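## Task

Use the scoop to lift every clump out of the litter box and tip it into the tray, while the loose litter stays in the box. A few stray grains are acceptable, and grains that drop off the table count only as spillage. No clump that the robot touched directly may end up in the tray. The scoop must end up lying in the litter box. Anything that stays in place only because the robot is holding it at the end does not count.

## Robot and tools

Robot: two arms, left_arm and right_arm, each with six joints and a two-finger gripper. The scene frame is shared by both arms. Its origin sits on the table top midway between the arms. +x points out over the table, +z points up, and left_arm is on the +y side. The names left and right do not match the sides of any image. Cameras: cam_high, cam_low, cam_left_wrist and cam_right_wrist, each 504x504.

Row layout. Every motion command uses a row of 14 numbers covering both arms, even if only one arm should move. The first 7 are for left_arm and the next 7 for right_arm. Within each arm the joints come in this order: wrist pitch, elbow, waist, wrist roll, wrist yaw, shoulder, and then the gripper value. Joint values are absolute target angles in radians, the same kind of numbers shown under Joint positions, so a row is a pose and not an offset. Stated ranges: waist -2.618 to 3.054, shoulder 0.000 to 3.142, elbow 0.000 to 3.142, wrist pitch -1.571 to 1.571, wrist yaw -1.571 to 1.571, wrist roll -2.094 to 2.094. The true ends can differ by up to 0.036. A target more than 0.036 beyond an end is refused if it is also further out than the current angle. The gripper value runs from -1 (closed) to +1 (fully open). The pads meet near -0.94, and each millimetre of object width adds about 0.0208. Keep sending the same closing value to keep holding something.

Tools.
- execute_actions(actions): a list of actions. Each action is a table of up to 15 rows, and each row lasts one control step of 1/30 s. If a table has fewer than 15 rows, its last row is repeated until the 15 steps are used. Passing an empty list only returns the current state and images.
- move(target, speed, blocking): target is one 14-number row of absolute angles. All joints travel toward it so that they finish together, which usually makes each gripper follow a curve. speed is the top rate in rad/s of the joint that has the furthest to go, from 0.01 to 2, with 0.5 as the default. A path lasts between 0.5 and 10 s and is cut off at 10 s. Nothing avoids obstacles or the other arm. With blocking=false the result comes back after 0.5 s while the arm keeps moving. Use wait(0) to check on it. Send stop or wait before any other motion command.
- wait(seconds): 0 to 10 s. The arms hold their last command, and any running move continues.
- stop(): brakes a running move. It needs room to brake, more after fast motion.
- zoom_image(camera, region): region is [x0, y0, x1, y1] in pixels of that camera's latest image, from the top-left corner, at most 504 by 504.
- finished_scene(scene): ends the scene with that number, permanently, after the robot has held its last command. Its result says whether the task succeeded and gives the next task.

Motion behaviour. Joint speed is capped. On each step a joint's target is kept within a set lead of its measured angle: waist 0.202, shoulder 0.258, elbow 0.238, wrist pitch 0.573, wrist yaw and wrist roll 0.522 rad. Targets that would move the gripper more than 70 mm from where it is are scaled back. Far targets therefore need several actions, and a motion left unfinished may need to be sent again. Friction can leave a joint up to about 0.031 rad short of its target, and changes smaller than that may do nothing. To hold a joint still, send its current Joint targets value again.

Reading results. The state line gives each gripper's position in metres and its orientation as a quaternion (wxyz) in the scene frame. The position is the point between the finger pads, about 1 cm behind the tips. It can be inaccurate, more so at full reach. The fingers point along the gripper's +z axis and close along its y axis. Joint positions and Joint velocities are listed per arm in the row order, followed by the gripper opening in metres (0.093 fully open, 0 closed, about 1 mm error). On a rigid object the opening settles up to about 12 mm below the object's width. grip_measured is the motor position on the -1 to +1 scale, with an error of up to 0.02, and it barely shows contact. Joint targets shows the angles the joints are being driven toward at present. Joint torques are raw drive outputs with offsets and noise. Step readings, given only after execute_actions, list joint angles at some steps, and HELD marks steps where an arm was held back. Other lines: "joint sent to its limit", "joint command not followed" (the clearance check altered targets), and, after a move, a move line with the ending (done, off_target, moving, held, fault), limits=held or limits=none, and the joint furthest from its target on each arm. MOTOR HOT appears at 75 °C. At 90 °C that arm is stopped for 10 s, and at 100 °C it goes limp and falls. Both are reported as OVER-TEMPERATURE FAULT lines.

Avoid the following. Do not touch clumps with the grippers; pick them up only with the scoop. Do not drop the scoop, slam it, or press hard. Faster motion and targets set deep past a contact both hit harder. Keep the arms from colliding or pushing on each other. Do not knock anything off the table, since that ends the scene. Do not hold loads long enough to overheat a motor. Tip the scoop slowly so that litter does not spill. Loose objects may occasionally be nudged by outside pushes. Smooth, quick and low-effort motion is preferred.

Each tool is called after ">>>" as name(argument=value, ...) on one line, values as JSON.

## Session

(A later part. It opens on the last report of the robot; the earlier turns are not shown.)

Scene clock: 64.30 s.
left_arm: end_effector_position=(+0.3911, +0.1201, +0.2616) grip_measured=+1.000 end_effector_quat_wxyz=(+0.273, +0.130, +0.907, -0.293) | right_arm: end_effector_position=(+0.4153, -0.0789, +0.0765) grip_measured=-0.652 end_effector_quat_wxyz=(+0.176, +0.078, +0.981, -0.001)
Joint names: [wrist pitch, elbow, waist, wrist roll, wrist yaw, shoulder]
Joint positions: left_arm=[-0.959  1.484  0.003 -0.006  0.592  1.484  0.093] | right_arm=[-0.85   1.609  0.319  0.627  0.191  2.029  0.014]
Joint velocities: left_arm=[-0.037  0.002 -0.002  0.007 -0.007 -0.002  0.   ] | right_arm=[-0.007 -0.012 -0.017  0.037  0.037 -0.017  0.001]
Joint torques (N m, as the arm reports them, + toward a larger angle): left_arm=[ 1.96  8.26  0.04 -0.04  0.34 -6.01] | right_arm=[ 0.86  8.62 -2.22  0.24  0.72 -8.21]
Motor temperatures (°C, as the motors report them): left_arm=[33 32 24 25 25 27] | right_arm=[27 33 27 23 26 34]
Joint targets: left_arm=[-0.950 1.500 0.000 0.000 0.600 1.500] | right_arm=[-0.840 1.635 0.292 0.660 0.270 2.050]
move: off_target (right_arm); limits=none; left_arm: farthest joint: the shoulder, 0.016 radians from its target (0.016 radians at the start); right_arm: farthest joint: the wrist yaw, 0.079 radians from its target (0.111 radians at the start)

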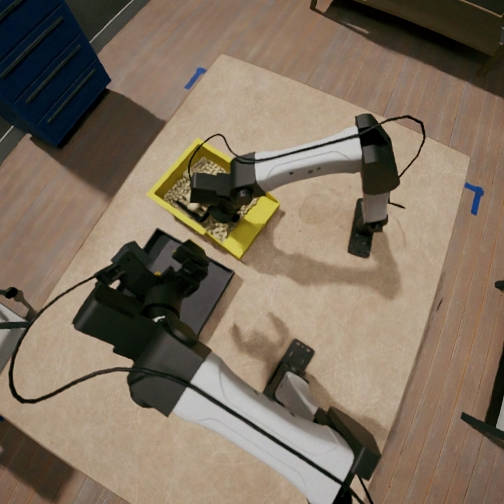

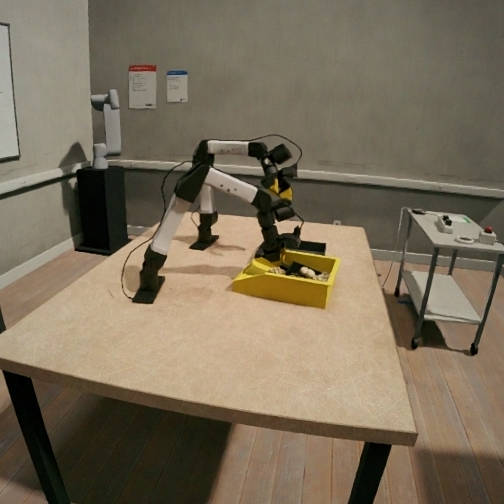

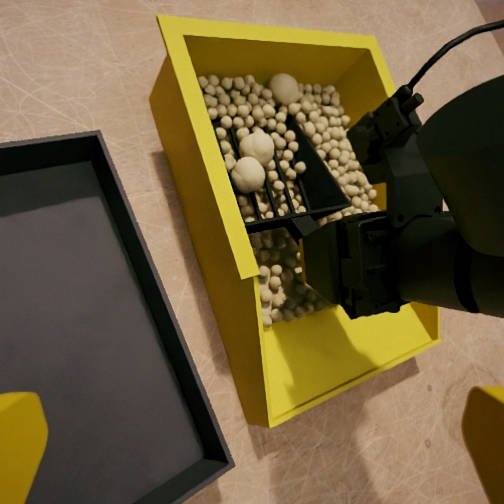

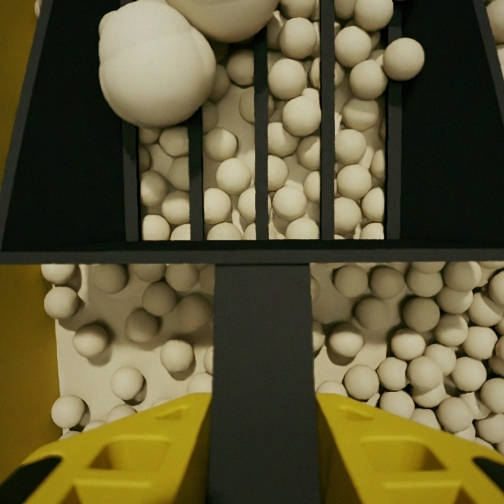

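>>> move(target=[-0.95,1.5,0.0,0,0.6,1.5,1, -0.725,1.262,0.358,0.632,0.305,1.70,-0.9], speed=0.3)

>>> move(target=[-0.95,1.5,0.0,0,0.6,1.5,1, -0.855,1.39,0.303,0.62,0.19,1.838,-0.9], speed=0.2)

Scene clock: 69.43 s.
left_arm: end_effector_position=(+0.3911, +0.1201, +0.2616) grip_measured=+1.000 end_effector_quat_wxyz=(+0.273, +0.130, +0.907, -0.293) | right_arm: end_effector_position=(+0.3601, -0.1125, +0.0997) grip_measured=-0.652 end_effector_quat_wxyz=(+0.223, +0.072, +0.972, -0.023)
Joint names: [wrist pitch, elbow, waist, wrist roll, wrist yaw, shoulder]
Joint positions: left_arm=[-0.959  1.484  0.003 -0.006  0.592  1.484  0.093] | right_arm=[-0.761  1.275  0.35   0.624  0.286  1.729  0.014]
Joint velocities: left_arm=[ 0.037 -0.012 -0.012  0.007 -0.022 -0.022  0.   ] | right_arm=[ 0.022  0.002 -0.002  0.022  0.007 -0.007 -0.001]
Joint torques (N m, as the arm reports them, + toward a larger angle): left_arm=[ 1.97  8.27 -0.04 -0.03  0.34 -5.95] | right_arm=[ 1.2   5.62  1.02 -0.01  0.3  -9.71]
Motor temperatures (°C, as the motors report them): left_arm=[33 33 24 25 25 27] | right_arm=[27 33 27 23 26 35]
Joint targets: left_arm=[-0.950 1.500 -0.000 -0.000 0.600 1.500] | right_arm=[-0.725 1.262 0.358 0.632 0.305 1.700]
move: off_target (right_arm); limits=none; left_arm: farthest joint: the shoulder, 0.016 radians from its target (0.016 radians at the start); right_arm: farthest joint: the wrist pitch, 0.036 radians from its target (0.125 radians at the start)

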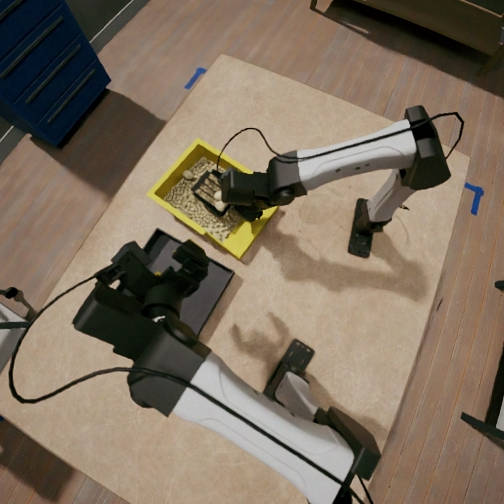

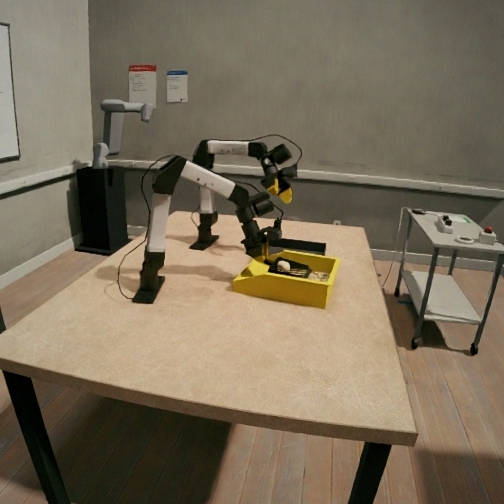

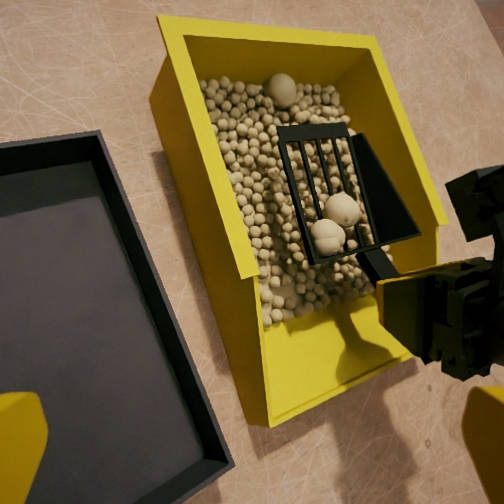

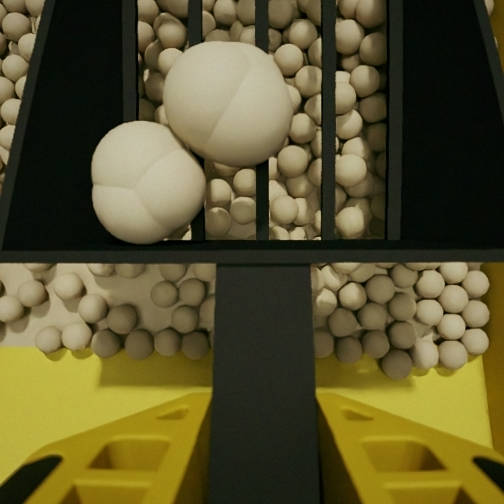

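Scene clock: 70.40 s.
left_arm: end_effector_position=(+0.3911, +0.1201, +0.2616) grip_measured=+1.000 end_effector_quat_wxyz=(+0.273, +0.130, +0.907, -0.293) | right_arm: end_effector_position=(+0.3687, -0.1114, +0.0884) grip_measured=-0.652 end_effector_quat_wxyz=(+0.178, +0.081, +0.981, -0.014)
Joint names: [wrist pitch, elbow, waist, wrist roll, wrist yaw, shoulder]
Joint positions: left_arm=[-0.959  1.484  0.003 -0.006  0.592  1.484  0.093] | right_arm=[-0.831  1.368  0.312  0.624  0.214  1.818  0.014]
Joint velocities: left_arm=[-0.037 -0.017  0.022 -0.007 -0.11  -0.022  0.   ] | right_arm=[-0.022  0.012  0.007 -0.007  0.022 -0.002  0.001]
Joint torques (N m, as the arm reports them, + toward a larger angle): left_arm=[ 1.96  8.18 -0.14  0.03  0.31 -6.07] | right_arm=[ 0.55  8.23 -0.55 -0.11 -0.13 -6.7 ]
Motor temperatures (°C, as the motors report them): left_arm=[33 33 24 25 25 27] | right_arm=[27 33 27 23 26 35]
Joint targets: left_arm=[-0.950 1.500 0.000 0.000 0.600 1.500] | right_arm=[-0.855 1.390 0.303 0.620 0.190 1.838]
move: off_target (right_arm); limits=none; left_arm: farthest joint: the shoulder, 0.016 radians from its target (0.016 radians at the start); right_arm: farthest joint: the wrist pitch, 0.024 radians from its target (0.094 radians at the start)

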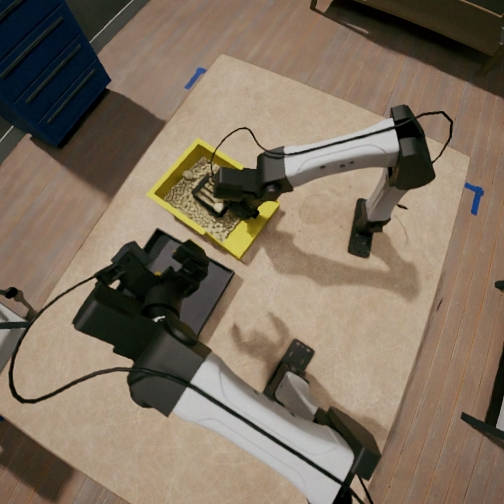

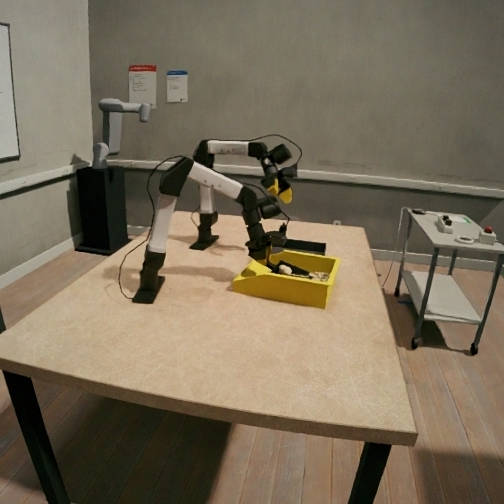

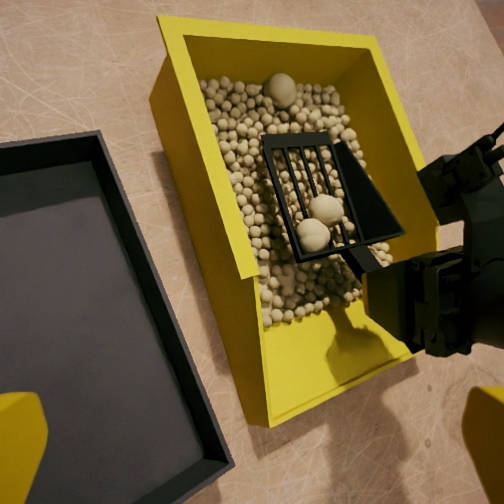

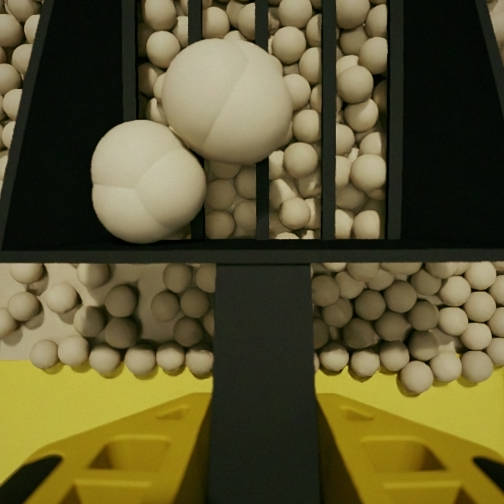

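>>> move(target=[-0.95,1.5,0.0,0,0.6,1.5,1, -0.88,1.64,0.20,0.52,0.19,2.04,-0.9], speed=0.15)

Scene clock: 73.37 s.
left_arm: end_effector_position=(+0.3911, +0.1201, +0.2616) grip_measured=+1.000 end_effector_quat_wxyz=(+0.273, +0.130, +0.907, -0.293) | right_arm: end_effector_position=(+0.4249, -0.1232, +0.0893) grip_measured=-0.652 end_effector_quat_wxyz=(+0.171, +0.074, +0.982, -0.022)
Joint names: [wrist pitch, elbow, waist, wrist roll, wrist yaw, shoulder]
Joint positions: left_arm=[-0.959  1.484  0.003 -0.006  0.592  1.484  0.093] | right_arm=[-0.902  1.623  0.222  0.522  0.194  2.001  0.014]
Joint velocities: left_arm=[ 0.007 -0.007 -0.022 -0.095  0.022  0.002  0.   ] | right_arm=[-0.007 -0.007 -0.002  0.066 -0.007 -0.002 -0.   ]
Joint torques (N m, as the arm reports them, + toward a larger angle): left_arm=[ 1.98  8.1  -0.08 -0.01  0.38 -6.15] | right_arm=[ 0.96  7.88 -1.88 -0.1   0.03 -6.79]
Motor temperatures (°C, as the motors report them): left_arm=[34 33 24 25 25 27] | right_arm=[27 34 27 23 26 35]
Joint targets: left_arm=[-0.950 1.500 0.000 -0.000 0.600 1.500] | right_arm=[-0.880 1.640 0.200 0.520 0.190 2.040]
move: off_target (right_arm); limits=none; left_arm: farthest joint: the shoulder, 0.016 radians from its target (0.016 radians at the start); right_arm: farthest joint: the shoulder, 0.039 radians from its target (0.222 radians at the start)

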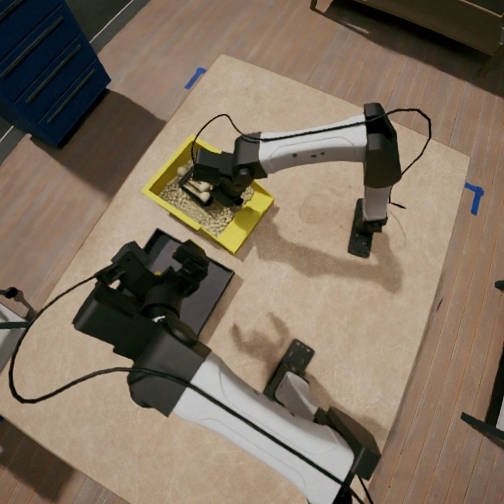

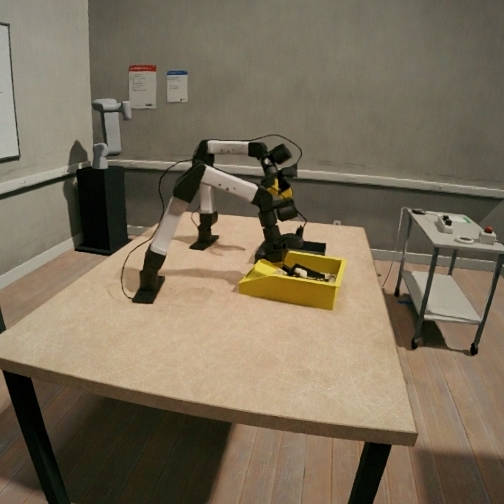

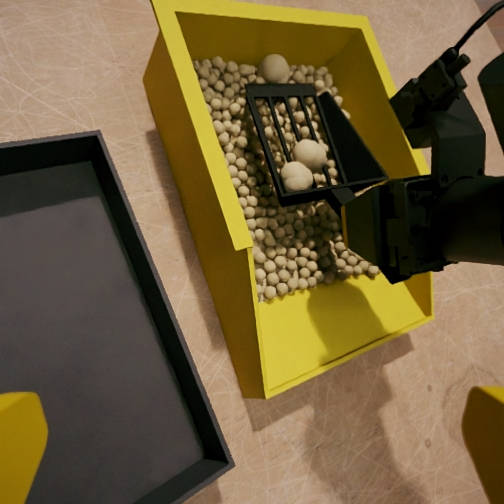

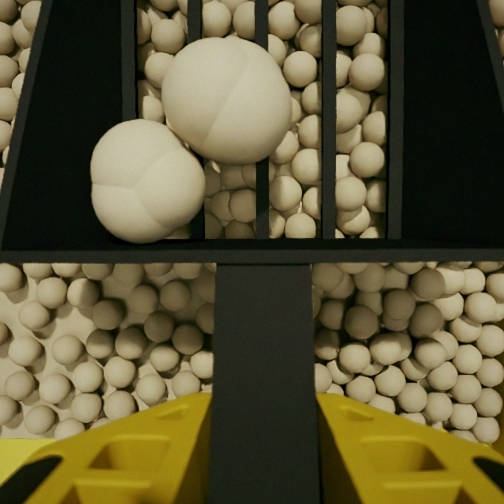

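>>> move(target=[-0.013,1.046,0.9,0,0,1.062,1, -0.85,1.54,0.22,0.52,0.34,1.70,-0.9], speed=0.8)

>>> move(target=[-0.013,1.046,0.9,0,0,1.062,1, -0.80,1.80,0.585,0.0,0.0,2.0,-0.9], speed=0.4)

Scene clock: 82.77 s.
left_arm: end_effector_position=(+0.3058, +0.5198, +0.4020) grip_measured=+1.000 end_effector_quat_wxyz=(+0.649, -0.274, +0.658, +0.265) | right_arm: end_effector_position=(+0.4126, -0.1498, +0.1874) grip_measured=-0.652 end_effector_quat_wxyz=(+0.292, +0.098, +0.951, -0.028)
Joint names: [wrist pitch, elbow, waist, wrist roll, wrist yaw, shoulder]
Joint positions: left_arm=[-0.02   1.075  0.895 -0.006  0.011  1.072  0.093] | right_arm=[-0.89   1.555  0.224  0.522  0.321  1.727  0.014]
Joint velocities: left_arm=[-0.051 -0.007  0.007  0.022 -0.037 -0.007  0.   ] | right_arm=[ 0.066 -0.012 -0.002  0.022  0.007 -0.012  0.   ]
Joint torques (N m, as the arm reports them, + toward a larger angle): left_arm=[ 2.68  5.8   0.56 -0.01 -0.13 -4.61] | right_arm=[ 1.45  5.78 -0.11 -0.1   0.29 -9.75]
Motor temperatures (°C, as the motors report them): left_arm=[34 33 24 25 25 27] | right_arm=[28 34 27 23 26 36]
Joint targets: left_arm=[-0.013 1.046 0.900 -0.000 -0.000 1.062] | right_arm=[-0.850 1.540 0.220 0.520 0.340 1.700]
move: off_target (left_arm, right_arm); limits=none; left_arm: farthest joint: the elbow, 0.029 radians from its target (0.438 radians at the start); right_arm: farthest joint: the wrist pitch, 0.040 radians from its target (0.052 radians at the start)

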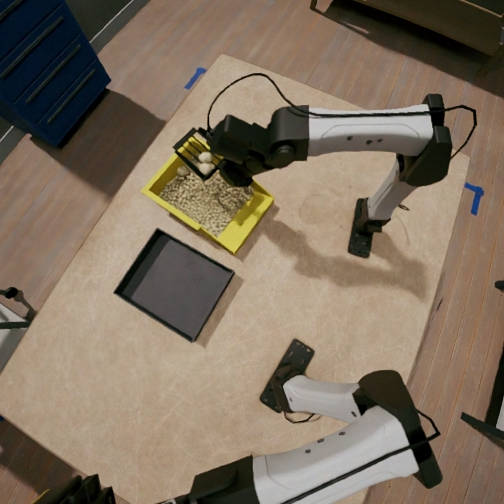

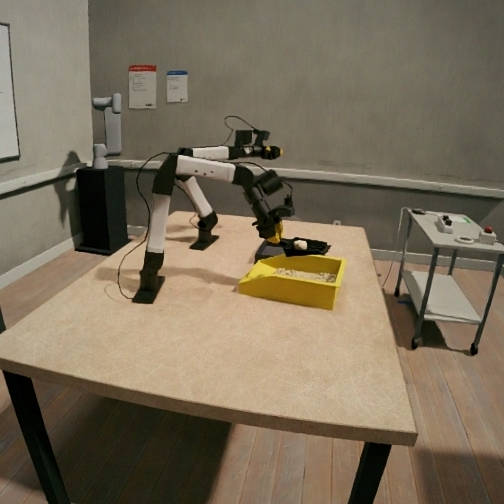

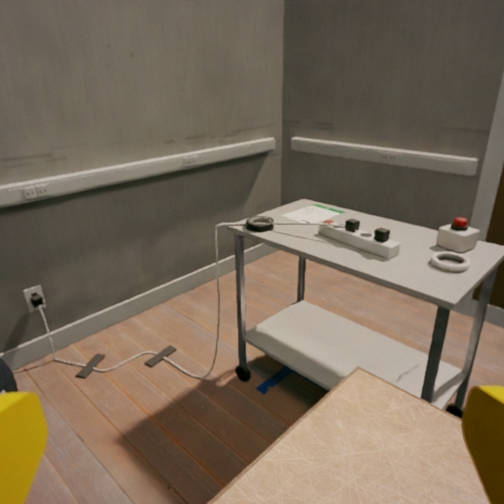

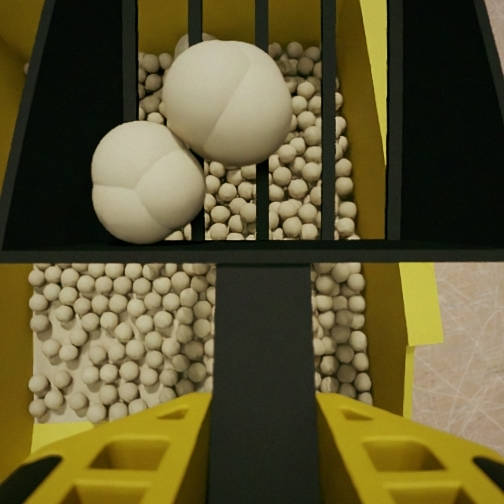

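Scene clock: 84.80 s.
left_arm: end_effector_position=(+0.3058, +0.5198, +0.4022) grip_measured=+1.000 end_effector_quat_wxyz=(+0.649, -0.274, +0.658, +0.265) | right_arm: end_effector_position=(+0.3593, +0.0750, +0.1435) grip_measured=-0.652 end_effector_quat_wxyz=(+0.230, -0.357, +0.901, +0.089)
Joint names: [wrist pitch, elbow, waist, wrist roll, wrist yaw, shoulder]
Joint positions: left_arm=[-0.019  1.075  0.895 -0.006  0.011  1.072  0.093] | right_arm=[-0.842  1.766  0.586  0.007  0.008  1.996  0.014]
Joint velocities: left_arm=[-0.022 -0.007  0.022  0.051 -0.081 -0.007  0.   ] | right_arm=[-0.037  0.007  0.012  0.066 -0.11  -0.002  0.   ]
Joint torques (N m, as the arm reports them, + toward a larger angle): left_arm=[ 2.67  5.75  0.54 -0.03 -0.14 -4.56] | right_arm=[ 1.48  9.58  0.16 -0.15 -0.14 -9.6 ]
Motor temperatures (°C, as the motors report them): left_arm=[35 33 24 25 25 27] | right_arm=[28 35 27 23 26 36]
Joint targets: left_arm=[-0.013 1.046 0.900 0.000 0.000 1.062] | right_arm=[-0.800 1.800 0.585 -0.000 0.000 2.000]
move: off_target (left_arm, right_arm); limits=none; left_arm: farthest joint: the elbow, 0.029 radians from its target (0.029 radians at the start); right_arm: farthest joint: the wrist pitch, 0.042 radians from its target (0.090 radians at the start)

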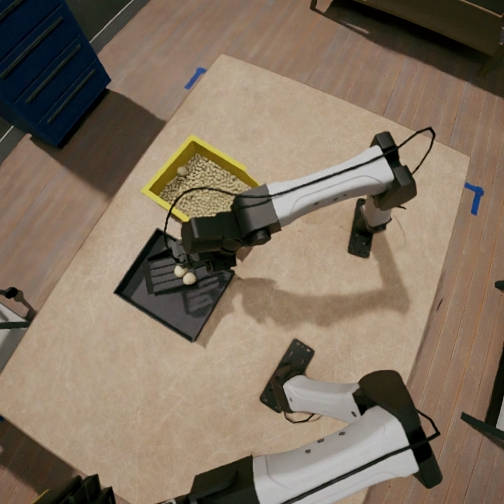

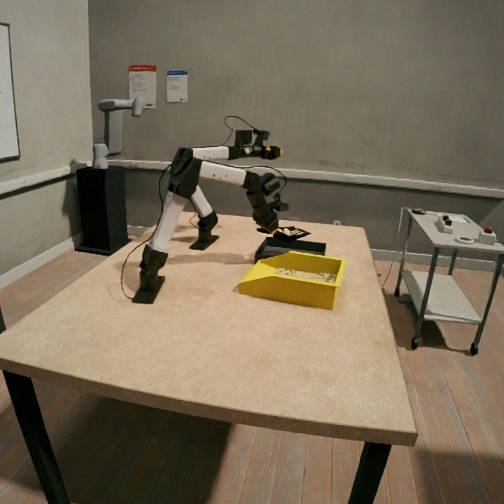

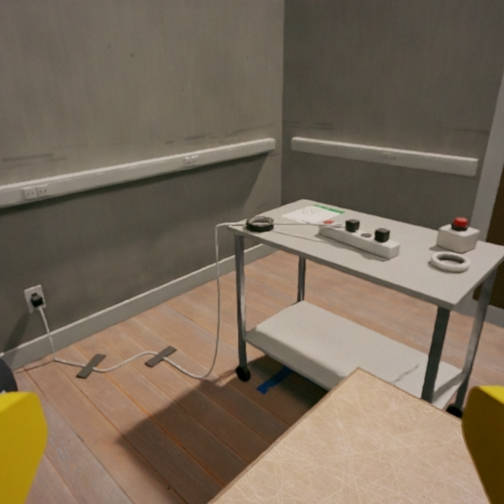

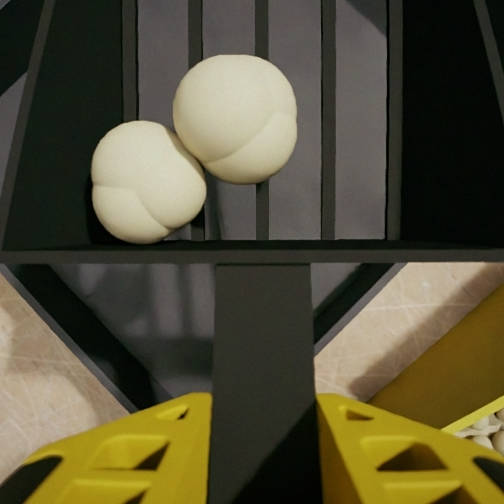

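>>> move(target=[-0.013,1.046,0.9,0,0,1.062,1, -0.82,1.88,0.82,0.0,0.7,2.12,-0.9], speed=0.5)

>>> move(target=[-0.013,1.046,0.9,0,0,1.062,1, -0.82,1.915,0.97,0.0,1.2,2.34,-0.9], speed=0.4)

Scene clock: 88.87 s.
left_arm: end_effector_position=(+0.3057, +0.5198, +0.4022) grip_measured=+1.000 end_effector_quat_wxyz=(+0.649, -0.274, +0.658, +0.266) | right_arm: end_effector_position=(+0.3593, +0.0926, +0.1479) grip_measured=-0.652 end_effector_quat_wxyz=(+0.340, -0.372, +0.844, -0.182)
Joint names: [wrist pitch, elbow, waist, wrist roll, wrist yaw, shoulder]
Joint positions: left_arm=[-0.019  1.075  0.895 -0.006  0.01   1.072  0.093] | right_arm=[-0.852  1.848  0.816  0.004  0.675  2.114  0.014]
Joint velocities: left_arm=[-0.022  0.002 -0.002 -0.037 -0.022  0.007  0.   ] | right_arm=[ 0.007 -0.012  0.007  0.051 -0.037 -0.002 -0.001]
Joint torques (N m, as the arm reports them, + toward a larger angle): left_arm=[ 2.7   5.71  0.49 -0.04 -0.14 -4.67] | right_arm=[  1.24   9.32   0.68  -0.08   0.47 -10.18]
Motor temperatures (°C, as the motors report them): left_arm=[36 33 24 25 25 27] | right_arm=[29 35 27 23 26 37]
Joint targets: left_arm=[-0.013 1.046 0.900 -0.000 -0.000 1.062] | right_arm=[-0.820 1.880 0.820 -0.000 0.700 2.120]
move: off_target (left_arm, right_arm); limits=none; left_arm: farthest joint: the elbow, 0.029 radians from its target (0.029 radians at the start); right_arm: farthest joint: the elbow, 0.032 radians from its target (0.114 radians at the start)

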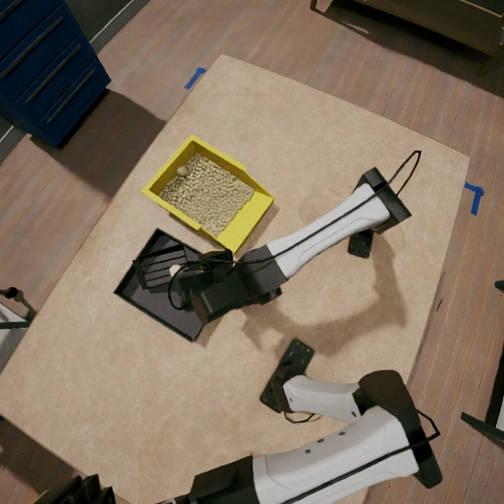

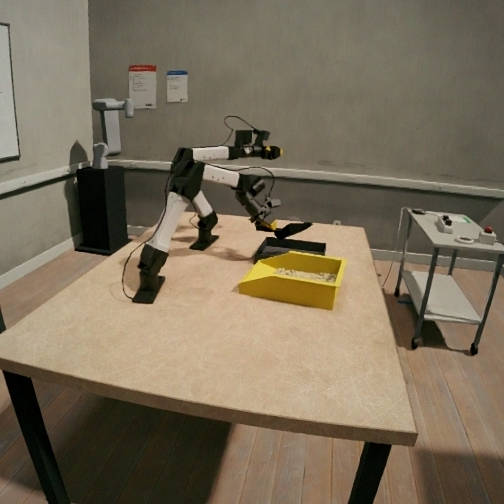

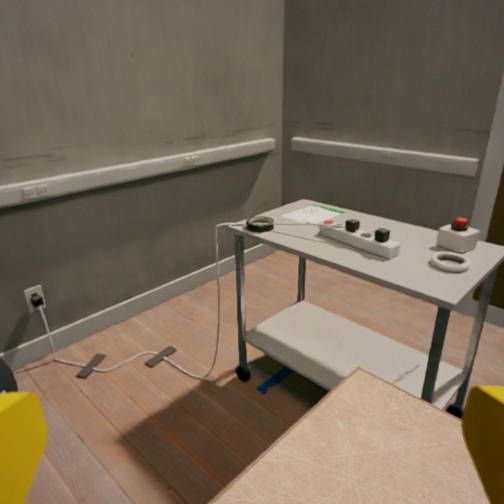

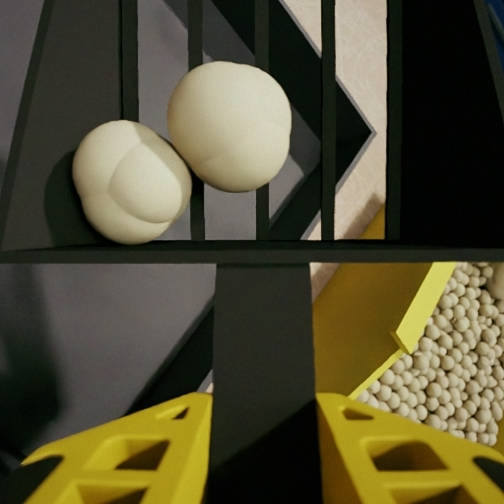

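Scene clock: 90.93 s.
left_arm: end_effector_position=(+0.3057, +0.5198, +0.4022) grip_measured=+1.000 end_effector_quat_wxyz=(+0.649, -0.274, +0.658, +0.266) | right_arm: end_effector_position=(+0.3421, +0.1113, +0.1161) grip_measured=-0.652 end_effector_quat_wxyz=(+0.392, -0.383, +0.736, -0.399)
Joint names: [wrist pitch, elbow, waist, wrist roll, wrist yaw, shoulder]
Joint positions: left_arm=[-0.019  1.075  0.895 -0.006  0.01   1.072  0.093] | right_arm=[-0.846  1.884  0.966  0.003  1.17   2.336  0.014]
Joint velocities: left_arm=[-0.007  0.007  0.007 -0.022  0.037 -0.002  0.   ] | right_arm=[ 0.081  0.017  0.002  0.007 -0.007 -0.012  0.001]
Joint torques (N m, as the arm reports them, + toward a larger angle): left_arm=[ 2.66  5.64  0.62 -0.05 -0.07 -4.73] | right_arm=[  0.89   8.81   0.64  -0.05   0.69 -11.41]
Motor temperatures (°C, as the motors report them): left_arm=[36 33 24 25 25 27] | right_arm=[29 35 27 23 26 38]
Joint targets: left_arm=[-0.013 1.046 0.900 0.000 0.000 1.062] | right_arm=[-0.820 1.915 0.970 0.000 1.200 2.340]
move: off_target (left_arm, right_arm); limits=none; left_arm: farthest joint: the elbow, 0.029 radians from its target (0.029 radians at the start); right_arm: farthest joint: the elbow, 0.031 radians from its target (0.067 radians at the start)

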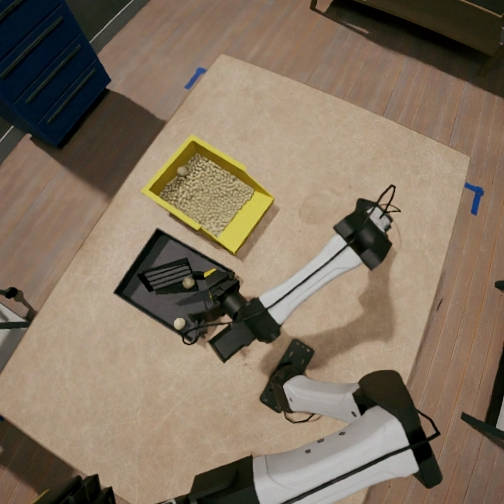

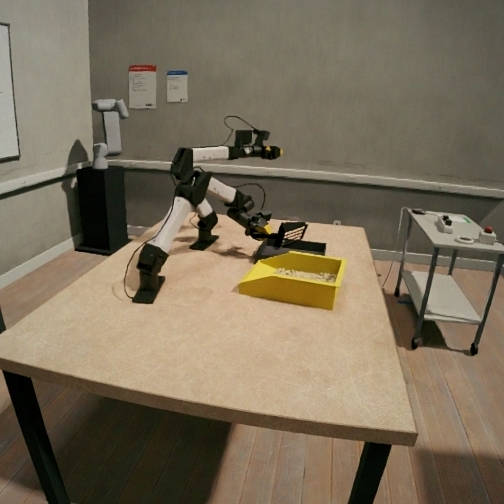

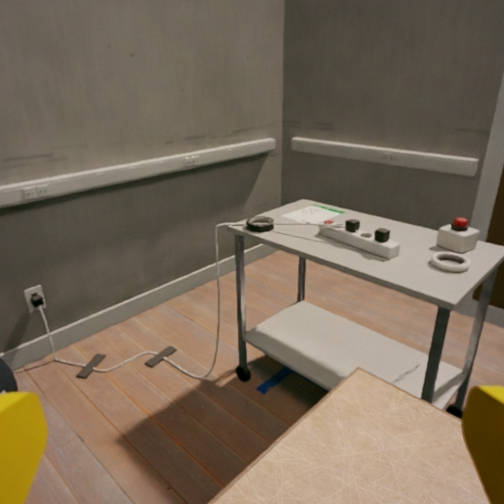

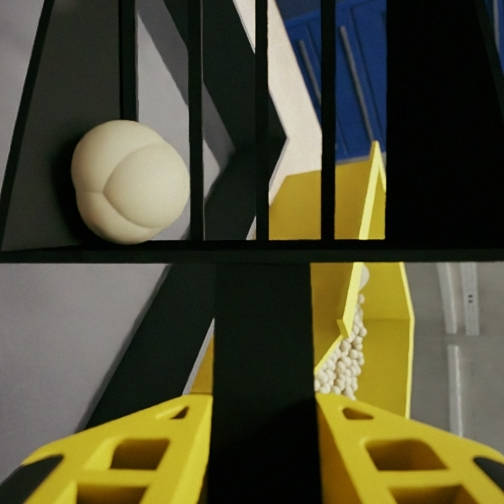

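>>> move(target=[-0.013,1.046,0.9,0,0,1.062,1, -0.82,1.915,0.97,-0.4,1.45,2.34,-0.9], speed=0.3)

Scene clock: 93.93 s.
left_arm: end_effector_position=(+0.3057, +0.5198, +0.4022) grip_measured=+1.000 end_effector_quat_wxyz=(+0.649, -0.274, +0.658, +0.266) | right_arm: end_effector_position=(+0.3482, +0.0967, +0.1559) grip_measured=-0.652 end_effector_quat_wxyz=(+0.333, -0.457, +0.601, -0.565)
Joint names: [wrist pitch, elbow, waist, wrist roll, wrist yaw, shoulder]
Joint positions: left_arm=[-0.019  1.075  0.895 -0.006  0.01   1.072  0.093] | right_arm=[-0.843  1.884  0.966 -0.395  1.425  2.336  0.014]
Joint velocities: left_arm=[ 0.022 -0.012 -0.002  0.007  0.007 -0.017  0.   ] | right_arm=[-0.051  0.012 -0.022 -0.037 -0.081 -0.022  0.   ]
Joint torques (N m, as the arm reports them, + toward a larger angle): left_arm=[ 2.71  5.78  0.58 -0.03 -0.11 -4.78] | right_arm=[  0.8    8.79   0.68  -0.1    0.66 -11.34]
Motor temperatures (°C, as the motors report them): left_arm=[36 33 24 25 25 27] | right_arm=[29 36 27 23 26 39]
Joint targets: left_arm=[-0.013 1.046 0.900 -0.000 0.000 1.062] | right_arm=[-0.820 1.915 0.970 -0.400 1.450 2.340]
move: off_target (left_arm, right_arm); limits=none; left_arm: farthest joint: the elbow, 0.029 radians from its target (0.029 radians at the start); right_arm: farthest joint: the elbow, 0.031 radians from its target (0.031 radians at the start)

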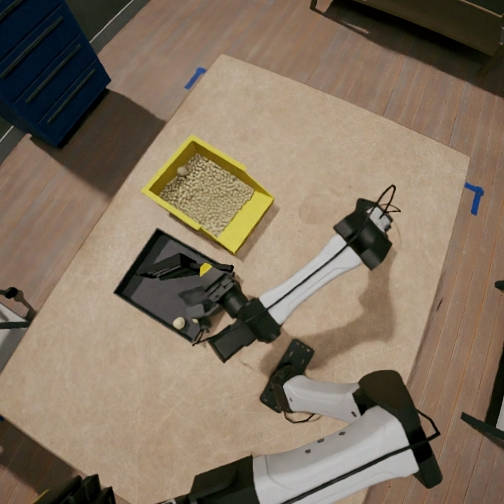

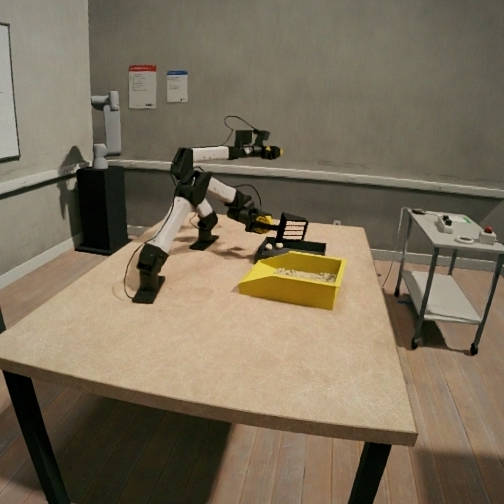

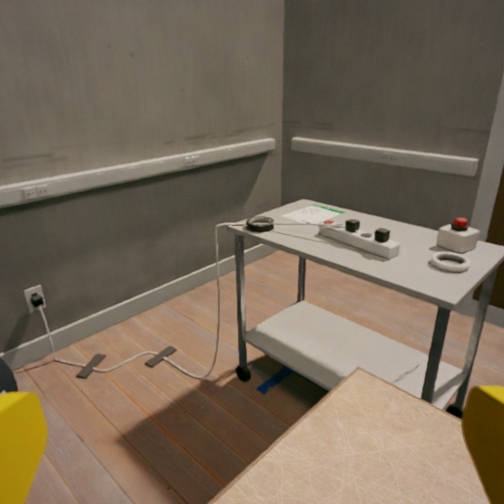

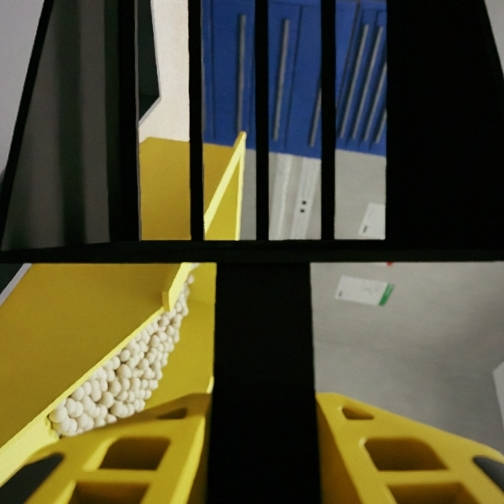

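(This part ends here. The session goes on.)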